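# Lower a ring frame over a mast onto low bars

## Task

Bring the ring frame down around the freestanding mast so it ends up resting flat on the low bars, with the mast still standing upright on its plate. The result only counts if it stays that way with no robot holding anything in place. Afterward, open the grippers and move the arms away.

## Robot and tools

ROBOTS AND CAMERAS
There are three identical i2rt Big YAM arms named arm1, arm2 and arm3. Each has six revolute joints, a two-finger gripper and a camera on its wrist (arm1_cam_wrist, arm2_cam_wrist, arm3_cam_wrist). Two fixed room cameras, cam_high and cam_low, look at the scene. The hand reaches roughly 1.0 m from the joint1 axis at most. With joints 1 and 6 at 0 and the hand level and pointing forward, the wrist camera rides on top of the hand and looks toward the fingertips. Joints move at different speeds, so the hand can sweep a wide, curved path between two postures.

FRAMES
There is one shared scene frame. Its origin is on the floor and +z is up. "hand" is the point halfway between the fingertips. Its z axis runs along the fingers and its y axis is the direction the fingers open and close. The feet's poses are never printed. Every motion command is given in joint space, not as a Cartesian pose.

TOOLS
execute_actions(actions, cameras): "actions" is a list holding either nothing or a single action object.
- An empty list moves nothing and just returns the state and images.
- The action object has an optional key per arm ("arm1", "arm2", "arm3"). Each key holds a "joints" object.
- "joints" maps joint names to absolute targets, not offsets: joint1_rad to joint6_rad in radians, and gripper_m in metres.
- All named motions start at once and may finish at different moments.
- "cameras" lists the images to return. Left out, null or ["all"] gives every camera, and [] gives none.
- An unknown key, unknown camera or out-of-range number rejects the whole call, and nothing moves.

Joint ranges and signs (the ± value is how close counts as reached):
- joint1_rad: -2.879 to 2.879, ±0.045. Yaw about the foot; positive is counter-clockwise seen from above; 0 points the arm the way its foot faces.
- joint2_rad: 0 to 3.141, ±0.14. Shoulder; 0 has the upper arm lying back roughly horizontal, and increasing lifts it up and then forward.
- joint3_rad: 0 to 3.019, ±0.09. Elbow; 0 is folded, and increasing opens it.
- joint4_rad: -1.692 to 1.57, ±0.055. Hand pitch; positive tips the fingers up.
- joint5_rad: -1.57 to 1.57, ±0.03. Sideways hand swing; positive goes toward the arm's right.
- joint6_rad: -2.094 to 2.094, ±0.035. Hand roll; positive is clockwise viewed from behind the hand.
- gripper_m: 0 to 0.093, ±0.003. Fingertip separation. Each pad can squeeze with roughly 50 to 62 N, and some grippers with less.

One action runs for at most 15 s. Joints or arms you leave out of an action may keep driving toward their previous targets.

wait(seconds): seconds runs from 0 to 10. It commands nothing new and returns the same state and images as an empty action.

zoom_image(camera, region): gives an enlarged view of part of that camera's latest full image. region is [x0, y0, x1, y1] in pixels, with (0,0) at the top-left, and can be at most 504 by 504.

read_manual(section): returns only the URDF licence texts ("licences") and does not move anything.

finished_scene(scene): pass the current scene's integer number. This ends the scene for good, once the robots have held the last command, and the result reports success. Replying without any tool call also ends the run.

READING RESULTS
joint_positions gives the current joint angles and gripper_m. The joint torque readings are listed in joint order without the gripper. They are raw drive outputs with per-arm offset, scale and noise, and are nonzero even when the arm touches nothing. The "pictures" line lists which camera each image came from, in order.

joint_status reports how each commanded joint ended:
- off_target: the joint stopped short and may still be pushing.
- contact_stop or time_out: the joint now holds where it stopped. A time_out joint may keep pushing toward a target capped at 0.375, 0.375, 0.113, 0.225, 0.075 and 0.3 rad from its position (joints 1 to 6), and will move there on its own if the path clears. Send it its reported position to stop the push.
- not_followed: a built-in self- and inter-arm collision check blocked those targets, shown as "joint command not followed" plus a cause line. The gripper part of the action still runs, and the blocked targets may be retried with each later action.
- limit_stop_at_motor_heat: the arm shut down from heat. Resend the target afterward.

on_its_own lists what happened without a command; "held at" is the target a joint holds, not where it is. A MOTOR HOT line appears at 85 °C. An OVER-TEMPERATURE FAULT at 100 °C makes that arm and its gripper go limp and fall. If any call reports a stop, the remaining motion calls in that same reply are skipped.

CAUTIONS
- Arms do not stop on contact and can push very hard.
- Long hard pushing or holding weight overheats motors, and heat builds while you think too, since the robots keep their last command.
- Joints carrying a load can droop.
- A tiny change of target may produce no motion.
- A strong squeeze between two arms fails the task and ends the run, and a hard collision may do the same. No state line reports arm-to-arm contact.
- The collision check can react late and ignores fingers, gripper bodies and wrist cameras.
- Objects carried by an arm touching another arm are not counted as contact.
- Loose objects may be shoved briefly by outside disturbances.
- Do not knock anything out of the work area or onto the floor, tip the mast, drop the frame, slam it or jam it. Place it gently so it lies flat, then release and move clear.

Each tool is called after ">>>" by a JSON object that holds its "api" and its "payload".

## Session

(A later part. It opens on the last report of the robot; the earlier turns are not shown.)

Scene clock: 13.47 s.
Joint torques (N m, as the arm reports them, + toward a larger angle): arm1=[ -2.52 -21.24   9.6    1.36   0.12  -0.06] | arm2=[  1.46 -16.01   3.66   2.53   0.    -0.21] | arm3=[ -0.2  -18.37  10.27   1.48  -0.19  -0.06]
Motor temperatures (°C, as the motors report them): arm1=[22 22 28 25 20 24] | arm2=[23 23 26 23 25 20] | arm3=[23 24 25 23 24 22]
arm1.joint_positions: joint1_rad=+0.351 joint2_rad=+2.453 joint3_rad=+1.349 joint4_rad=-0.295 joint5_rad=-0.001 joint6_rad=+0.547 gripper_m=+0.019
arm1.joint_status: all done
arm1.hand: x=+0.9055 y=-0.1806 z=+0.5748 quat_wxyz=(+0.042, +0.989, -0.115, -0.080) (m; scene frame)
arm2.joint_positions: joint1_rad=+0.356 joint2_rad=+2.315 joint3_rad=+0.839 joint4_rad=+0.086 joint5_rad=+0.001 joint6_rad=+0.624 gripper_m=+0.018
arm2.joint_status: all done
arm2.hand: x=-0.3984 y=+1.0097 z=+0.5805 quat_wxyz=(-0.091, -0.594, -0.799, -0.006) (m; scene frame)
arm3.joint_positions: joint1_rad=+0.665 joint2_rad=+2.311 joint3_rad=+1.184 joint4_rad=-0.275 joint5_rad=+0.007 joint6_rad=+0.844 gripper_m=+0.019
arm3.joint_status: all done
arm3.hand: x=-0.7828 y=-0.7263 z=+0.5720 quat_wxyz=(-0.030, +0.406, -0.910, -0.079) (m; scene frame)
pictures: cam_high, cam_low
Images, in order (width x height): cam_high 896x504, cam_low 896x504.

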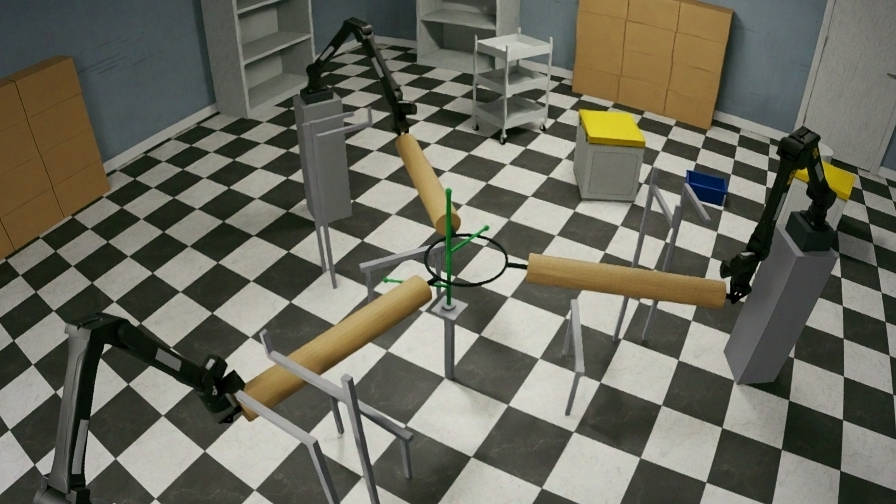

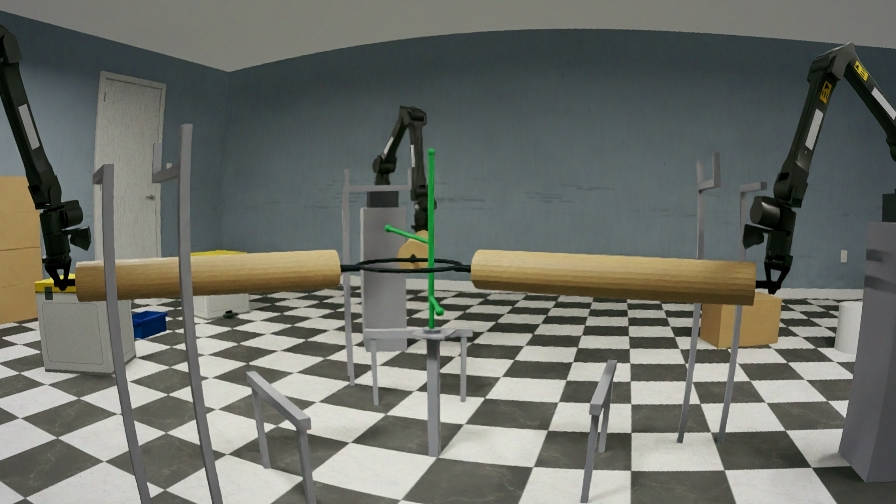

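>>> {"api": "execute_actions", "payload": {"actions": [{"arm1":{"joints":{"joint1_rad":0.485,"joint2_rad":2.365,"joint3_rad":1.258,"joint4_rad":-0.198,"joint6_rad":0.69}},"arm2":{"joints":{"joint1_rad":0.315,"joint2_rad":2.358,"joint3_rad":1.13,"joint4_rad":-0.103,"joint6_rad":0.58}},"arm3":{"joints":{"joint1_rad":0.547,"joint2_rad":2.2,"joint3_rad":0.993,"joint4_rad":-0.108,"joint6_rad":0.715}}}], "cameras": []}}

>>> {"api": "execute_actions", "payload": {"actions": [{"arm1":{"joints":{"joint1_rad":0.65,"joint2_rad":2.348,"joint3_rad":1.193,"joint4_rad":-0.153,"joint6_rad":0.85}},"arm2":{"joints":{"joint1_rad":0.293,"joint2_rad":2.442,"joint3_rad":1.43,"joint4_rad":-0.31,"joint6_rad":0.555}},"arm3":{"joints":{"joint1_rad":0.39,"joint2_rad":2.163,"joint3_rad":0.82,"joint4_rad":0.022,"joint6_rad":0.555}}}], "cameras": ["cam_high","cam_low"]}}

>>> {"api": "zoom_image", "payload": {"camera": "cam_high", "region": [350, 210, 490, 330]}}

>>> {"api": "zoom_image", "payload": {"camera": "cam_low", "region": [350, 220, 530, 350]}}

Scene clock: 14.77 s.
Joint torques (N m, as the arm reports them, + toward a larger angle): arm1=[ -3.14 -22.13   5.51   1.43  -0.18   0.1 ] | arm2=[  0.84 -18.77   4.74   1.25   0.22  -0.23] | arm3=[ -0.35 -16.64   5.81   1.76   0.18  -0.07]
Motor temperatures (°C, as the motors report them): arm1=[22 22 28 25 20 24] | arm2=[23 23 26 23 25 20] | arm3=[23 24 25 23 24 22]
arm1.joint_positions: joint1_rad=+0.501 joint2_rad=+2.428 joint3_rad=+1.242 joint4_rad=-0.219 joint5_rad=+0.007 joint6_rad=+0.699 gripper_m=+0.019
arm1.joint_status: all done
arm1.hand: x=+0.9688 y=-0.2427 z=+0.5700 quat_wxyz=(+0.048, +0.989, -0.116, -0.073) (m; scene frame)
arm2.joint_positions: joint1_rad=+0.331 joint2_rad=+2.382 joint3_rad=+1.103 joint4_rad=-0.111 joint5_rad=-0.006 joint6_rad=+0.601 gripper_m=+0.018
arm2.joint_status: all done
arm2.hand: x=-0.3347 y=+0.9469 z=+0.5741 quat_wxyz=(-0.091, -0.595, -0.799, -0.006) (m; scene frame)
arm3.joint_positions: joint1_rad=+0.543 joint2_rad=+2.238 joint3_rad=+0.973 joint4_rad=-0.134 joint5_rad=+0.000 joint6_rad=+0.723 gripper_m=+0.019
arm3.joint_status: all done
arm3.hand: x=-0.7199 y=-0.7892 z=+0.5744 quat_wxyz=(-0.037, +0.406, -0.910, -0.078) (m; scene frame)
pictures: none
No camera images: the call's "cameras" was empty. Leave "cameras" out to get every camera's image.

Scene clock: 15.87 s.
Joint torques (N m, as the arm reports them, + toward a larger angle): arm1=[ -2.25 -21.74   5.14   1.57  -0.38   0.13] | arm2=[  1.52 -21.4    7.54   1.14   0.38  -0.15] | arm3=[  0.11 -14.65   4.76   1.79   0.46  -0.17]
Motor temperatures (°C, as the motors report them): arm1=[22 22 28 25 20 24] | arm2=[23 24 26 23 25 20] | arm3=[23 24 25 23 24 22]
arm1.joint_positions: joint1_rad=+0.662 joint2_rad=+2.406 joint3_rad=+1.177 joint4_rad=-0.176 joint5_rad=+0.012 joint6_rad=+0.858 gripper_m=+0.019
arm1.joint_status: all done
arm1.hand: x=+1.0292 y=-0.3044 z=+0.5717 quat_wxyz=(+0.057, +0.990, -0.115, -0.067) (m; scene frame)
arm2.joint_positions: joint1_rad=+0.304 joint2_rad=+2.465 joint3_rad=+1.388 joint4_rad=-0.316 joint5_rad=-0.010 joint6_rad=+0.569 gripper_m=+0.018
arm2.joint_status: all done
arm2.hand: x=-0.2769 y=+0.8813 z=+0.5756 quat_wxyz=(-0.089, -0.593, -0.800, -0.006) (m; scene frame)
arm3.joint_positions: joint1_rad=+0.386 joint2_rad=+2.193 joint3_rad=+0.798 joint4_rad=-0.007 joint5_rad=-0.006 joint6_rad=+0.565 gripper_m=+0.019
arm3.joint_status: all done
arm3.hand: x=-0.6583 y=-0.8555 z=+0.5753 quat_wxyz=(-0.045, +0.407, -0.910, -0.072) (m; scene frame)
pictures: cam_high, cam_low
Images, in order (width x height): cam_high 896x504, cam_low 896x504.

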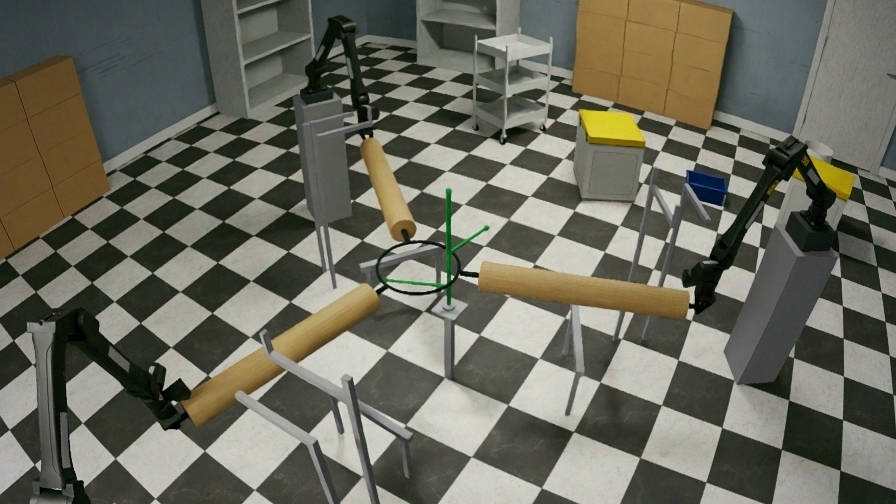

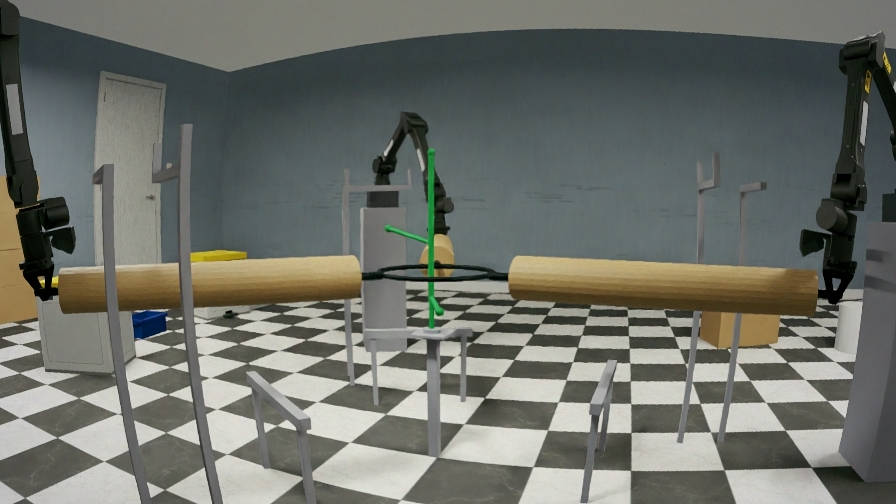

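Region (350, 210, 490, 330) of cam_high's 896x504 image, scaled by 3.600, with more detail than that image has; it fills the top 432 rows of this view, and the rest is white.

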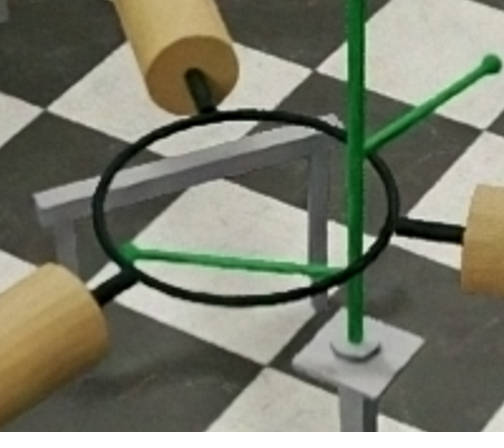

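Region (350, 220, 530, 350) of cam_low's 896x504 image, scaled by 2.800, with more detail than that image has.

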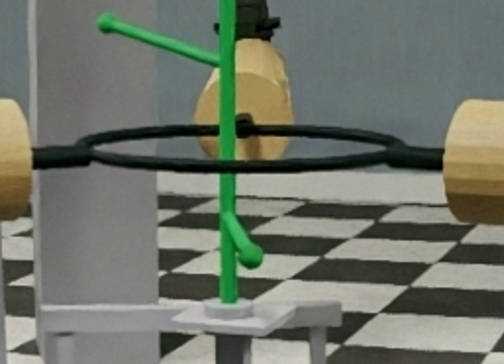

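>>> {"api": "execute_actions", "payload": {"actions": [{"arm1":{"joints":{"joint1_rad":0.684,"joint2_rad":2.485,"joint3_rad":1.288,"joint4_rad":-0.105,"joint6_rad":0.875}},"arm2":{"joints":{"joint1_rad":0.283,"joint2_rad":2.545,"joint3_rad":1.51,"joint4_rad":-0.262}},"arm3":{"joints":{"joint1_rad":0.37,"joint2_rad":2.31,"joint3_rad":0.86,"joint4_rad":0.132,"joint6_rad":0.545}}}], "cameras": ["cam_high","cam_low"]}}

>>> {"api": "zoom_image", "payload": {"camera": "cam_high", "region": [350, 210, 490, 330]}}

>>> {"api": "zoom_image", "payload": {"camera": "cam_low", "region": [350, 220, 530, 350]}}

Scene clock: 17.03 s.
Joint torques (N m, as the arm reports them, + toward a larger angle): arm1=[ -1.79 -18.51   7.37   1.72  -0.45   0.12] | arm2=[  1.57 -22.78   7.42   1.75   0.35  -0.11] | arm3=[ -0.97 -14.16   4.77   1.69   0.54  -0.15]
Motor temperatures (°C, as the motors report them): arm1=[22 23 27 25 20 24] | arm2=[23 24 26 23 25 20] | arm3=[23 24 25 23 24 22]
arm1.joint_positions: joint1_rad=+0.682 joint2_rad=+2.507 joint3_rad=+1.238 joint4_rad=-0.134 joint5_rad=+0.013 joint6_rad=+0.880 gripper_m=+0.019
arm1.joint_status: all done
arm1.hand: x=+1.0310 y=-0.3162 z=+0.5335 quat_wxyz=(+0.058, +0.989, -0.115, -0.067) (m; scene frame)
arm2.joint_positions: joint1_rad=+0.294 joint2_rad=+2.573 joint3_rad=+1.466 joint4_rad=-0.283 joint5_rad=-0.009 joint6_rad=+0.565 gripper_m=+0.018
arm2.joint_status: all done
arm2.hand: x=-0.2736 y=+0.8712 z=+0.5333 quat_wxyz=(-0.091, -0.595, -0.799, -0.005) (m; scene frame)
arm3.joint_positions: joint1_rad=+0.378 joint2_rad=+2.336 joint3_rad=+0.822 joint4_rad=+0.107 joint5_rad=-0.008 joint6_rad=+0.560 gripper_m=+0.019
arm3.joint_status: all done
arm3.hand: x=-0.6569 y=-0.8663 z=+0.5280 quat_wxyz=(-0.044, +0.405, -0.910, -0.070) (m; scene frame)
pictures: cam_high, cam_low
Images, in order (width x height): cam_high 896x504, cam_low 896x504.

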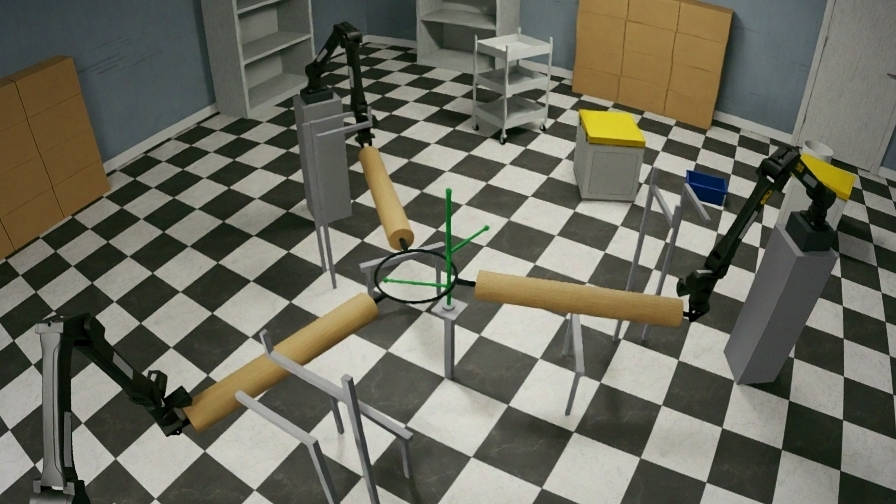

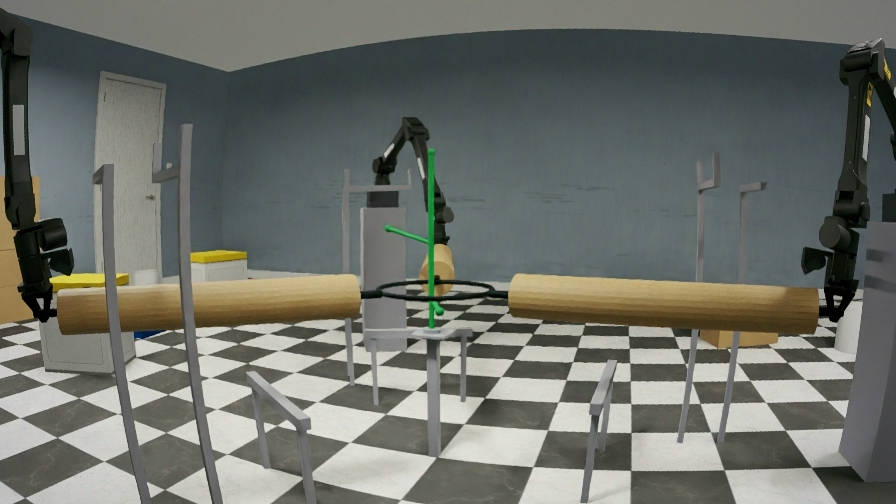

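Region (350, 210, 490, 330) of cam_high's 896x504 image, scaled by 3.600, with more detail than that image has; it fills the top 432 rows of this view, and the rest is white.

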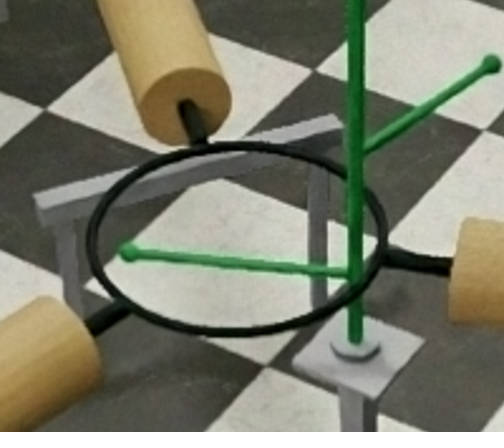

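Region (350, 220, 530, 350) of cam_low's 896x504 image, scaled by 2.800, with more detail than that image has.

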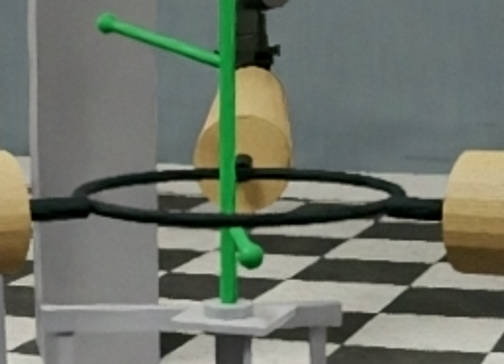

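>>> {"api": "execute_actions", "payload": {"actions": [{"arm1":{"joints":{"joint2_rad":2.668,"joint3_rad":1.408,"joint4_rad":-0.032}},"arm2":{"joints":{"joint2_rad":2.715,"joint3_rad":1.62,"joint4_rad":-0.198}},"arm3":{"joints":{"joint2_rad":2.532,"joint3_rad":0.98,"joint4_rad":0.245}}}], "cameras": ["cam_high","cam_low"]}}

>>> {"api": "zoom_image", "payload": {"camera": "cam_high", "region": [350, 210, 490, 330]}}

>>> {"api": "zoom_image", "payload": {"camera": "cam_low", "region": [350, 220, 530, 350]}}

Scene clock: 18.67 s.
Joint torques (N m, as the arm reports them, + toward a larger angle): arm1=[ -0.54 -20.08   6.96   1.82  -0.42   0.12] | arm2=[  0.7  -23.12   6.58   1.77   0.44  -0.18] | arm3=[ -1.39 -16.34   3.52   1.95   0.57  -0.17]
Motor temperatures (°C, as the motors report them): arm1=[22 23 27 25 20 24] | arm2=[23 24 26 23 25 20] | arm3=[23 24 24 23 24 22]
arm1.joint_positions: joint1_rad=+0.678 joint2_rad=+2.702 joint3_rad=+1.357 joint4_rad=-0.063 joint5_rad=+0.013 joint6_rad=+0.876 gripper_m=+0.019
arm1.joint_status: all done
arm1.hand: x=+1.0317 y=-0.3134 z=+0.4554 quat_wxyz=(+0.056, +0.990, -0.116, -0.066) (m; scene frame)
arm2.joint_positions: joint1_rad=+0.300 joint2_rad=+2.751 joint3_rad=+1.582 joint4_rad=-0.219 joint5_rad=-0.012 joint6_rad=+0.571 gripper_m=+0.018
arm2.joint_status: all done
arm2.hand: x=-0.2710 y=+0.8756 z=+0.4582 quat_wxyz=(-0.092, -0.595, -0.798, -0.007) (m; scene frame)
arm3.joint_positions: joint1_rad=+0.381 joint2_rad=+2.566 joint3_rad=+0.949 joint4_rad=+0.216 joint5_rad=-0.010 joint6_rad=+0.563 gripper_m=+0.019
arm3.joint_status: all done
arm3.hand: x=-0.6574 y=-0.8610 z=+0.4508 quat_wxyz=(-0.044, +0.405, -0.910, -0.073) (m; scene frame)
pictures: cam_high, cam_low
Images, in order (width x height): cam_high 896x504, cam_low 896x504.

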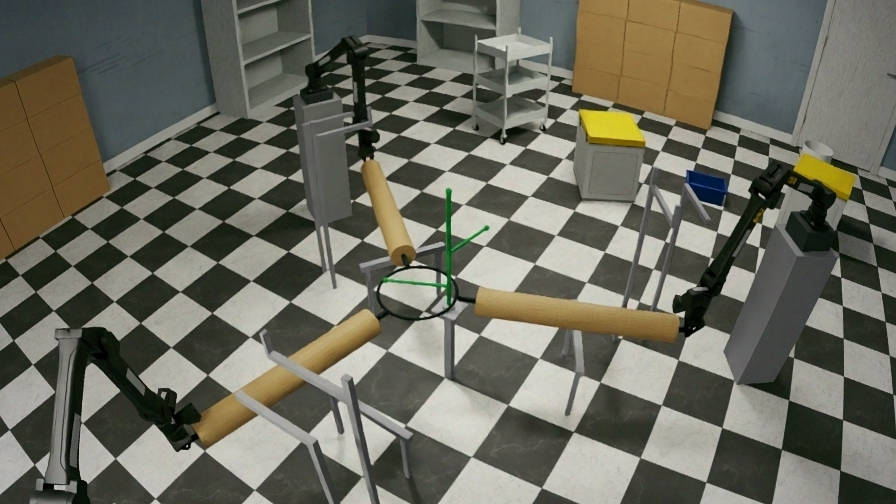

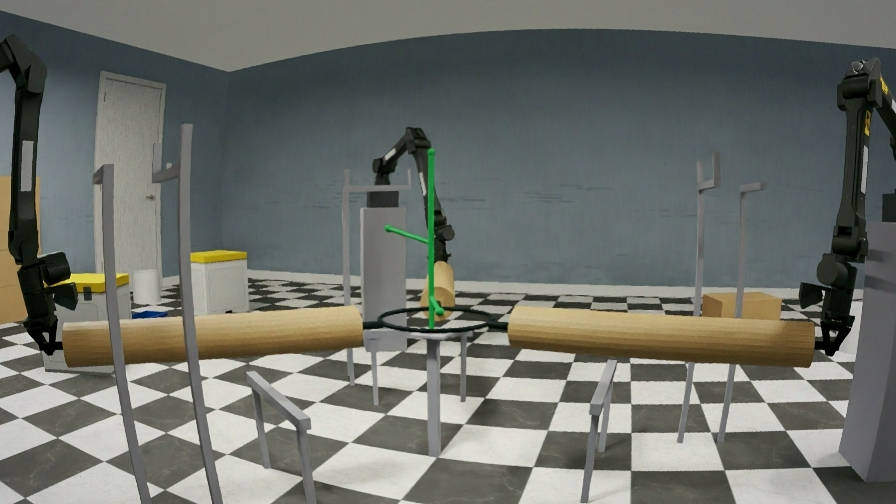

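Region (350, 210, 490, 330) of cam_high's 896x504 image, scaled by 3.600, with more detail than that image has; it fills the top 432 rows of this view, and the rest is white.

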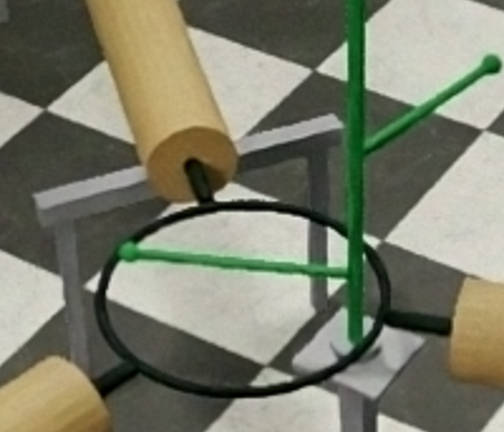

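Region (350, 220, 530, 350) of cam_low's 896x504 image, scaled by 2.800, with more detail than that image has.

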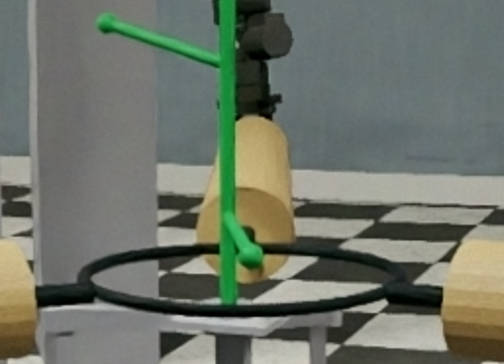

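>>> {"api": "execute_actions", "payload": {"actions": [{"arm1":{"joints":{"joint1_rad":0.452,"joint2_rad":2.72,"joint3_rad":1.37,"joint4_rad":0.008,"joint6_rad":0.64}},"arm2":{"joints":{"joint1_rad":0.402,"joint2_rad":2.685,"joint3_rad":1.3,"joint4_rad":0.068,"joint6_rad":0.675}},"arm3":{"joints":{"joint1_rad":0.512,"joint2_rad":2.605,"joint3_rad":1.29,"joint4_rad":-0.02,"joint6_rad":0.7}}}], "cameras": ["cam_high","cam_low"]}}

Scene clock: 20.10 s.
Joint torques (N m, as the arm reports them, + toward a larger angle): arm1=[ -1.5  -18.21   3.65   1.86   0.11   0.07] | arm2=[  1.   -21.39   2.64   1.76   0.04  -0.13] | arm3=[ -1.55 -17.62   5.52   1.01   0.2   -0.15]
Motor temperatures (°C, as the motors report them): arm1=[22 23 27 25 20 24] | arm2=[23 24 25 23 25 20] | arm3=[23 24 24 23 24 22]
arm1.joint_positions: joint1_rad=+0.444 joint2_rad=+2.733 joint3_rad=+1.357 joint4_rad=-0.024 joint5_rad=-0.001 joint6_rad=+0.647 gripper_m=+0.019
arm1.joint_status: all done
arm1.hand: x=+0.9782 y=-0.2081 z=+0.4408 quat_wxyz=(+0.049, +0.989, -0.118, -0.076) (m; scene frame)
arm2.joint_positions: joint1_rad=+0.415 joint2_rad=+2.733 joint3_rad=+1.283 joint4_rad=+0.047 joint5_rad=-0.001 joint6_rad=+0.686 gripper_m=+0.018
arm2.joint_status: all done
arm2.hand: x=-0.3207 y=+0.9891 z=+0.4372 quat_wxyz=(-0.085, -0.596, -0.799, -0.011) (m; scene frame)
arm3.joint_positions: joint1_rad=+0.531 joint2_rad=+2.625 joint3_rad=+1.265 joint4_rad=-0.029 joint5_rad=-0.002 joint6_rad=+0.716 gripper_m=+0.019
arm3.joint_status: all done
arm3.hand: x=-0.7135 y=-0.7469 z=+0.4383 quat_wxyz=(-0.039, +0.403, -0.911, -0.082) (m; scene frame)
pictures: cam_high, cam_low
Images, in order (width x height): cam_high 896x504, cam_low 896x504.

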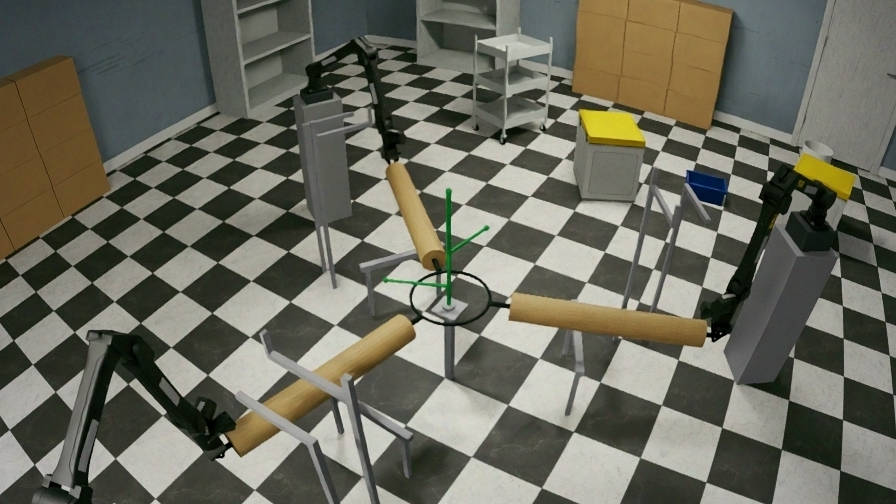

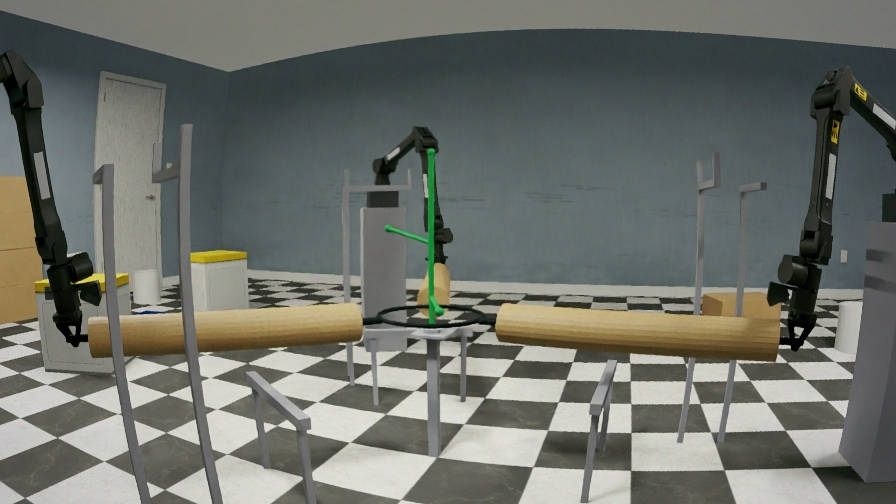

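>>> {"api": "execute_actions", "payload": {"actions": []}}

>>> {"api": "execute_actions", "payload": {"actions": [{"arm1":{"joints":{"joint2_rad":2.918,"joint3_rad":1.59,"joint4_rad":0.033}},"arm2":{"joints":{"joint2_rad":2.908,"joint3_rad":1.52,"joint4_rad":0.092}},"arm3":{"joints":{"joint2_rad":2.805,"joint3_rad":1.458,"joint4_rad":0.045}}}], "cameras": ["cam_high","cam_low"]}}

Scene clock: 20.67 s.
Joint torques (N m, as the arm reports them, + toward a larger angle): arm1=[ -0.63 -18.67   3.51   1.62   0.14   0.06] | arm2=[  1.04 -21.36   2.63   1.75   0.03  -0.11] | arm3=[ -1.79 -17.56   5.44   1.1    0.21  -0.16]
Motor temperatures (°C, as the motors report them): arm1=[22 23 27 25 20 24] | arm2=[23 24 25 23 25 20] | arm3=[23 24 24 23 24 22]
arm1.joint_positions: joint1_rad=+0.444 joint2_rad=+2.733 joint3_rad=+1.357 joint4_rad=-0.024 joint5_rad=-0.001 joint6_rad=+0.647 gripper_m=+0.019
arm1.joint_status: all done
arm1.hand: x=+0.9782 y=-0.2081 z=+0.4408 quat_wxyz=(+0.049, +0.989, -0.118, -0.076) (m; scene frame)
arm2.joint_positions: joint1_rad=+0.415 joint2_rad=+2.733 joint3_rad=+1.283 joint4_rad=+0.047 joint5_rad=-0.001 joint6_rad=+0.686 gripper_m=+0.018
arm2.joint_status: all done
arm2.hand: x=-0.3207 y=+0.9891 z=+0.4372 quat_wxyz=(-0.085, -0.596, -0.799, -0.011) (m; scene frame)
arm3.joint_positions: joint1_rad=+0.531 joint2_rad=+2.625 joint3_rad=+1.265 joint4_rad=-0.029 joint5_rad=-0.002 joint6_rad=+0.716 gripper_m=+0.019
arm3.joint_status: all done
arm3.hand: x=-0.7135 y=-0.7469 z=+0.4383 quat_wxyz=(-0.039, +0.403, -0.911, -0.082) (m; scene frame)
pictures: arm1_cam_wrist, arm2_cam_wrist, arm3_cam_wrist, cam_high, cam_low
Images, in order (width x height): arm1_cam_wrist 504x504, arm2_cam_wrist 504x504, arm3_cam_wrist 504x504, cam_high 896x504, cam_low 896x504.

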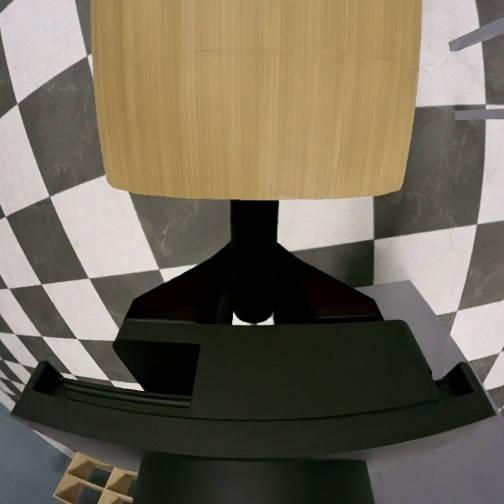

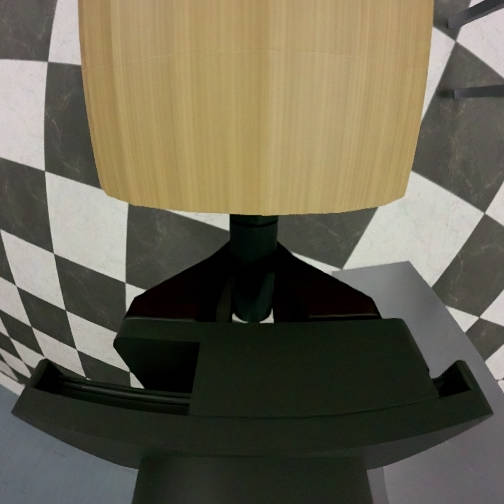

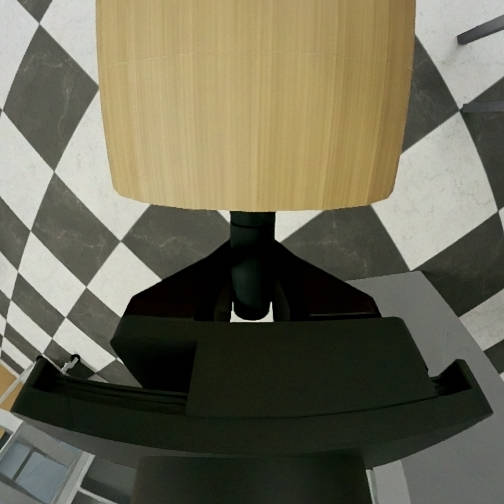

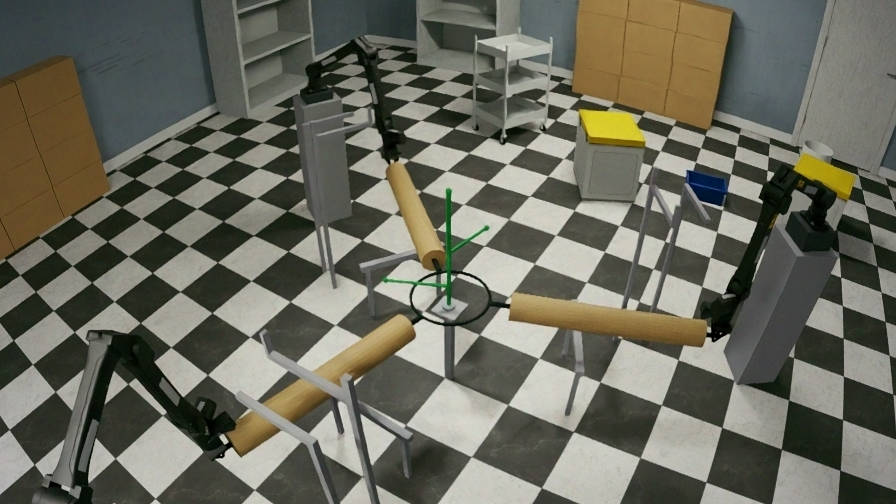

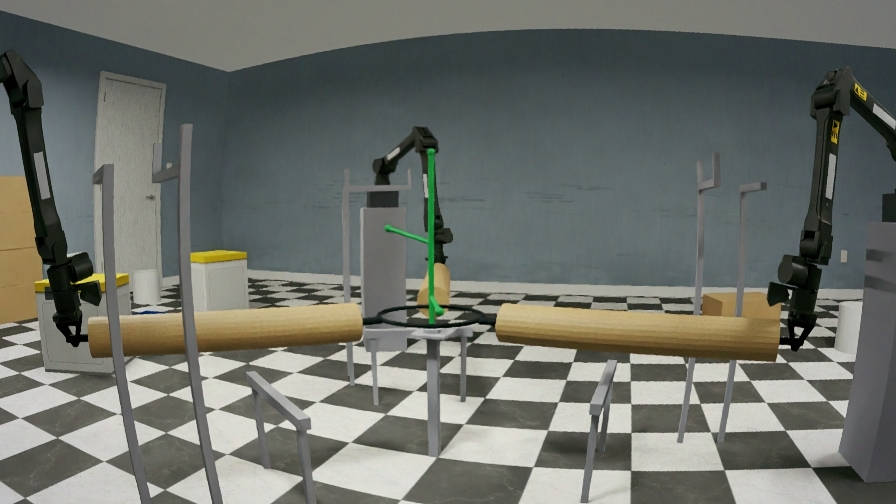

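Scene clock: 21.60 s.
Joint torques (N m, as the arm reports them, + toward a larger angle): arm1=[ -1.88 -20.36   5.86   1.7    0.15  -0.07] | arm2=[  1.4  -20.96   3.71   2.18   0.1   -0.11] | arm3=[ -0.66 -18.64   5.82   1.33   0.23  -0.09]
Motor temperatures (°C, as the motors report them): arm1=[22 23 27 25 20 24] | arm2=[23 24 25 23 25 20] | arm3=[23 24 24 23 24 22]
arm1.joint_positions: joint1_rad=+0.457 joint2_rad=+2.953 joint3_rad=+1.543 joint4_rad=+0.007 joint5_rad=-0.001 joint6_rad=+0.659 gripper_m=+0.019
arm1.joint_status: all done
arm1.hand: x=+0.9836 y=-0.2136 z=+0.3545 quat_wxyz=(+0.049, +0.989, -0.117, -0.073) (m; scene frame)
arm2.joint_positions: joint1_rad=+0.410 joint2_rad=+2.946 joint3_rad=+1.489 joint4_rad=+0.061 joint5_rad=-0.002 joint6_rad=+0.685 gripper_m=+0.018
arm2.joint_status: all done
arm2.hand: x=-0.3135 y=+0.9830 z=+0.3561 quat_wxyz=(-0.088, -0.597, -0.797, -0.012) (m; scene frame)
arm3.joint_positions: joint1_rad=+0.521 joint2_rad=+2.844 joint3_rad=+1.422 joint4_rad=+0.026 joint5_rad=-0.001 joint6_rad=+0.710 gripper_m=+0.019
arm3.joint_status: all done
arm3.hand: x=-0.7084 y=-0.7529 z=+0.3517 quat_wxyz=(-0.038, +0.402, -0.912, -0.079) (m; scene frame)
pictures: cam_high, cam_low
Images, in order (width x height): cam_high 896x504, cam_low 896x504.

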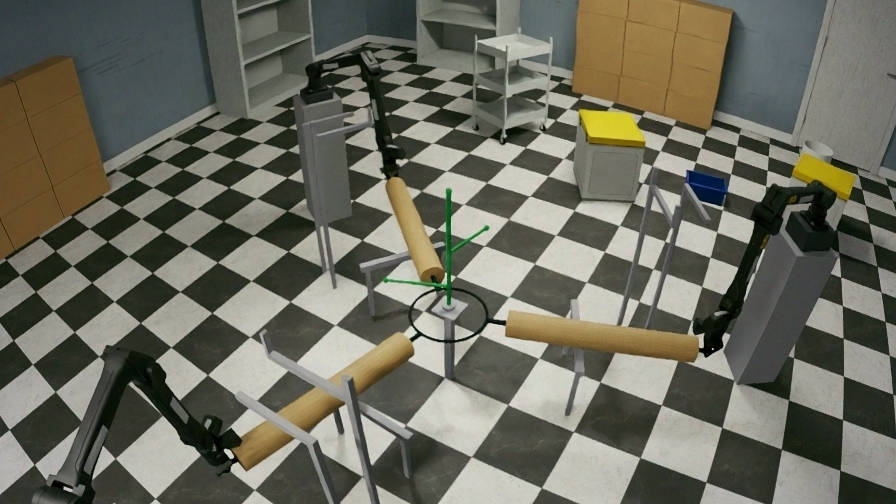

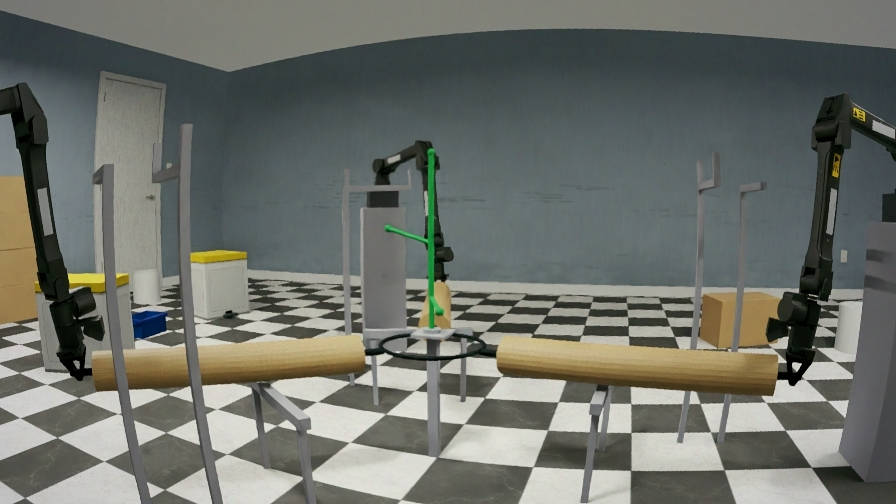

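>>> {"api": "execute_actions", "payload": {"actions": [{"arm1":{"joints":{"joint2_rad":2.962,"joint3_rad":1.63}},"arm2":{"joints":{"joint2_rad":2.955,"joint3_rad":1.562}},"arm3":{"joints":{"joint2_rad":2.842,"joint3_rad":1.49}}}], "cameras": ["cam_high","cam_low"]}}

>>> {"api": "zoom_image", "payload": {"camera": "cam_high", "region": [200,200,640,504]}}

Scene clock: 22.40 s.
Joint torques (N m, as the arm reports them, + toward a larger angle): arm1=[ -1.89 -19.24   6.62   1.67   0.17  -0.06] | arm2=[  1.58 -20.03   4.22   2.19   0.11  -0.11] | arm3=[ -1.71 -17.94   6.67   1.2    0.3   -0.07]
Motor temperatures (°C, as the motors report them): arm1=[22 23 27 25 20 24] | arm2=[23 24 25 23 25 20] | arm3=[23 24 24 23 24 22]
arm1.joint_positions: joint1_rad=+0.457 joint2_rad=+2.983 joint3_rad=+1.575 joint4_rad=+0.007 joint5_rad=-0.003 joint6_rad=+0.659 gripper_m=+0.019
arm1.joint_status: all done
arm1.hand: x=+0.9825 y=-0.2147 z=+0.3433 quat_wxyz=(+0.050, +0.989, -0.117, -0.074) (m; scene frame)
arm2.joint_positions: joint1_rad=+0.410 joint2_rad=+2.981 joint3_rad=+1.525 joint4_rad=+0.061 joint5_rad=-0.003 joint6_rad=+0.685 gripper_m=+0.018
arm2.joint_status: all done
arm2.hand: x=-0.3129 y=+0.9830 z=+0.3428 quat_wxyz=(-0.088, -0.597, -0.797, -0.012) (m; scene frame)
arm3.joint_positions: joint1_rad=+0.523 joint2_rad=+2.863 joint3_rad=+1.440 joint4_rad=+0.026 joint5_rad=-0.003 joint6_rad=+0.710 gripper_m=+0.019
arm3.joint_status: all done
arm3.hand: x=-0.7095 y=-0.7525 z=+0.3444 quat_wxyz=(-0.037, +0.403, -0.911, -0.079) (m; scene frame)
pictures: cam_high, cam_low
Images, in order (width x height): cam_high 896x504, cam_low 896x504.

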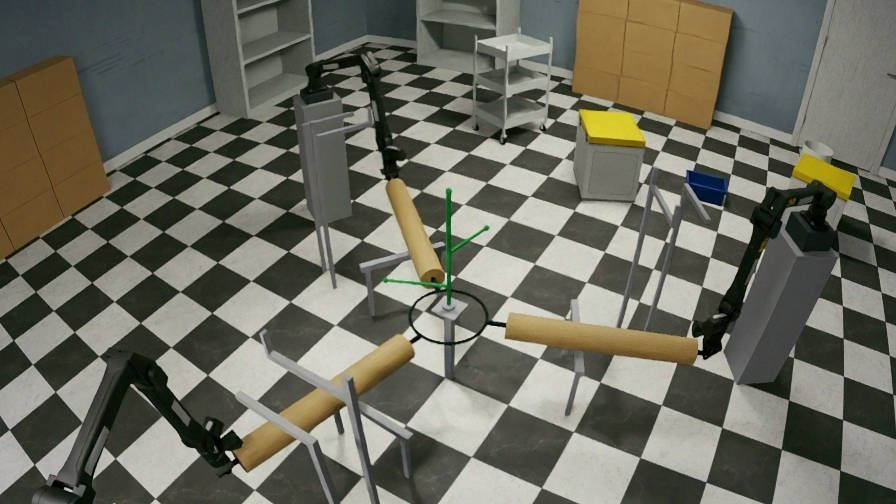

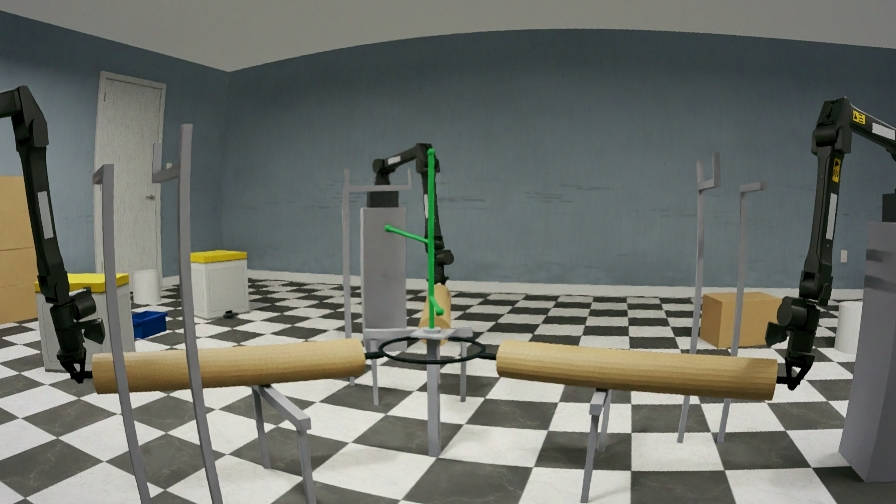

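Region (200, 200, 640, 504) of cam_high's 896x504 image, scaled by 1.145, with more detail than that image has; it fills the top 348 rows of this view, and the rest is white.

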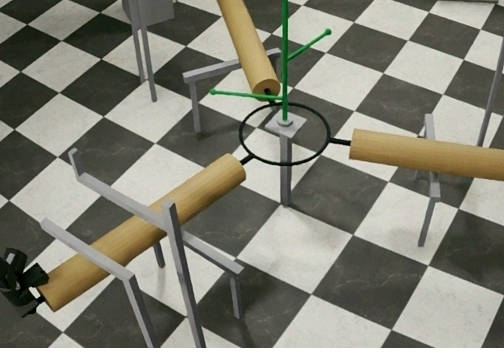

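>>> {"api": "execute_actions", "payload": {"actions": [{"arm1":{"joints":{"joint2_rad":3.0,"joint3_rad":1.65}},"arm2":{"joints":{"joint2_rad":2.993,"joint3_rad":1.585}},"arm3":{"joints":{"joint2_rad":2.884,"joint3_rad":1.512}}}], "cameras": ["cam_low"]}}

Scene clock: 23.03 s.
Joint torques (N m, as the arm reports them, + toward a larger angle): arm1=[ -1.68 -16.74   7.37   1.5    0.37  -0.09] | arm2=[  1.45 -16.58   5.86   2.2    0.18  -0.12] | arm3=[ -0.81 -15.92   7.6    1.49   0.4   -0.13]
Motor temperatures (°C, as the motors report them): arm1=[22 23 27 25 20 24] | arm2=[23 24 25 23 25 20] | arm3=[23 24 24 23 24 22]
arm1.joint_positions: joint1_rad=+0.458 joint2_rad=+2.992 joint3_rad=+1.586 joint4_rad=+0.007 joint5_rad=-0.007 joint6_rad=+0.661 gripper_m=+0.019
arm1.joint_status: all done
arm1.hand: x=+0.9819 y=-0.2161 z=+0.3400 quat_wxyz=(+0.052, +0.989, -0.117, -0.074) (m; scene frame)
arm2.joint_positions: joint1_rad=+0.410 joint2_rad=+2.982 joint3_rad=+1.528 joint4_rad=+0.061 joint5_rad=-0.004 joint6_rad=+0.685 gripper_m=+0.018
arm2.joint_status: all done
arm2.hand: x=-0.3121 y=+0.9829 z=+0.3423 quat_wxyz=(-0.089, -0.597, -0.797, -0.013) (m; scene frame)
arm3.joint_positions: joint1_rad=+0.525 joint2_rad=+2.876 joint3_rad=+1.453 joint4_rad=+0.026 joint5_rad=-0.006 joint6_rad=+0.712 gripper_m=+0.019
arm3.joint_status: all done
arm3.hand: x=-0.7111 y=-0.7520 z=+0.3395 quat_wxyz=(-0.036, +0.403, -0.911, -0.079) (m; scene frame)
pictures: cam_low
Images, in order (width x height): cam_low 896x504.

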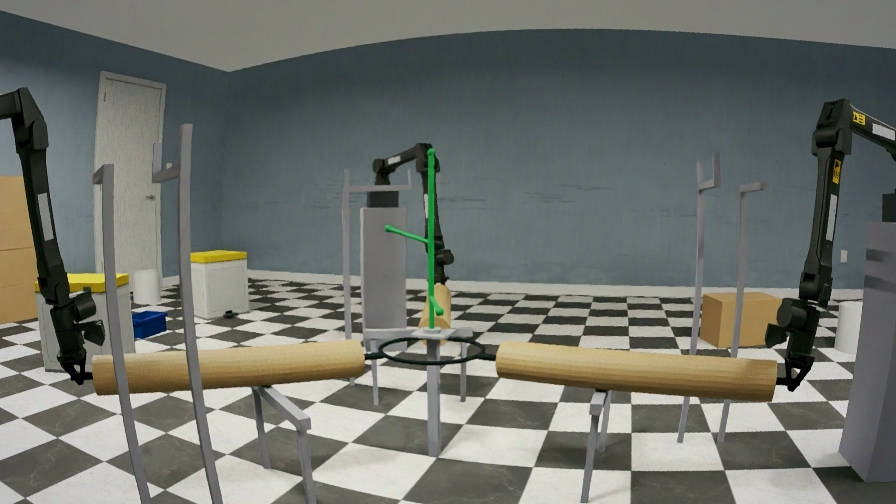

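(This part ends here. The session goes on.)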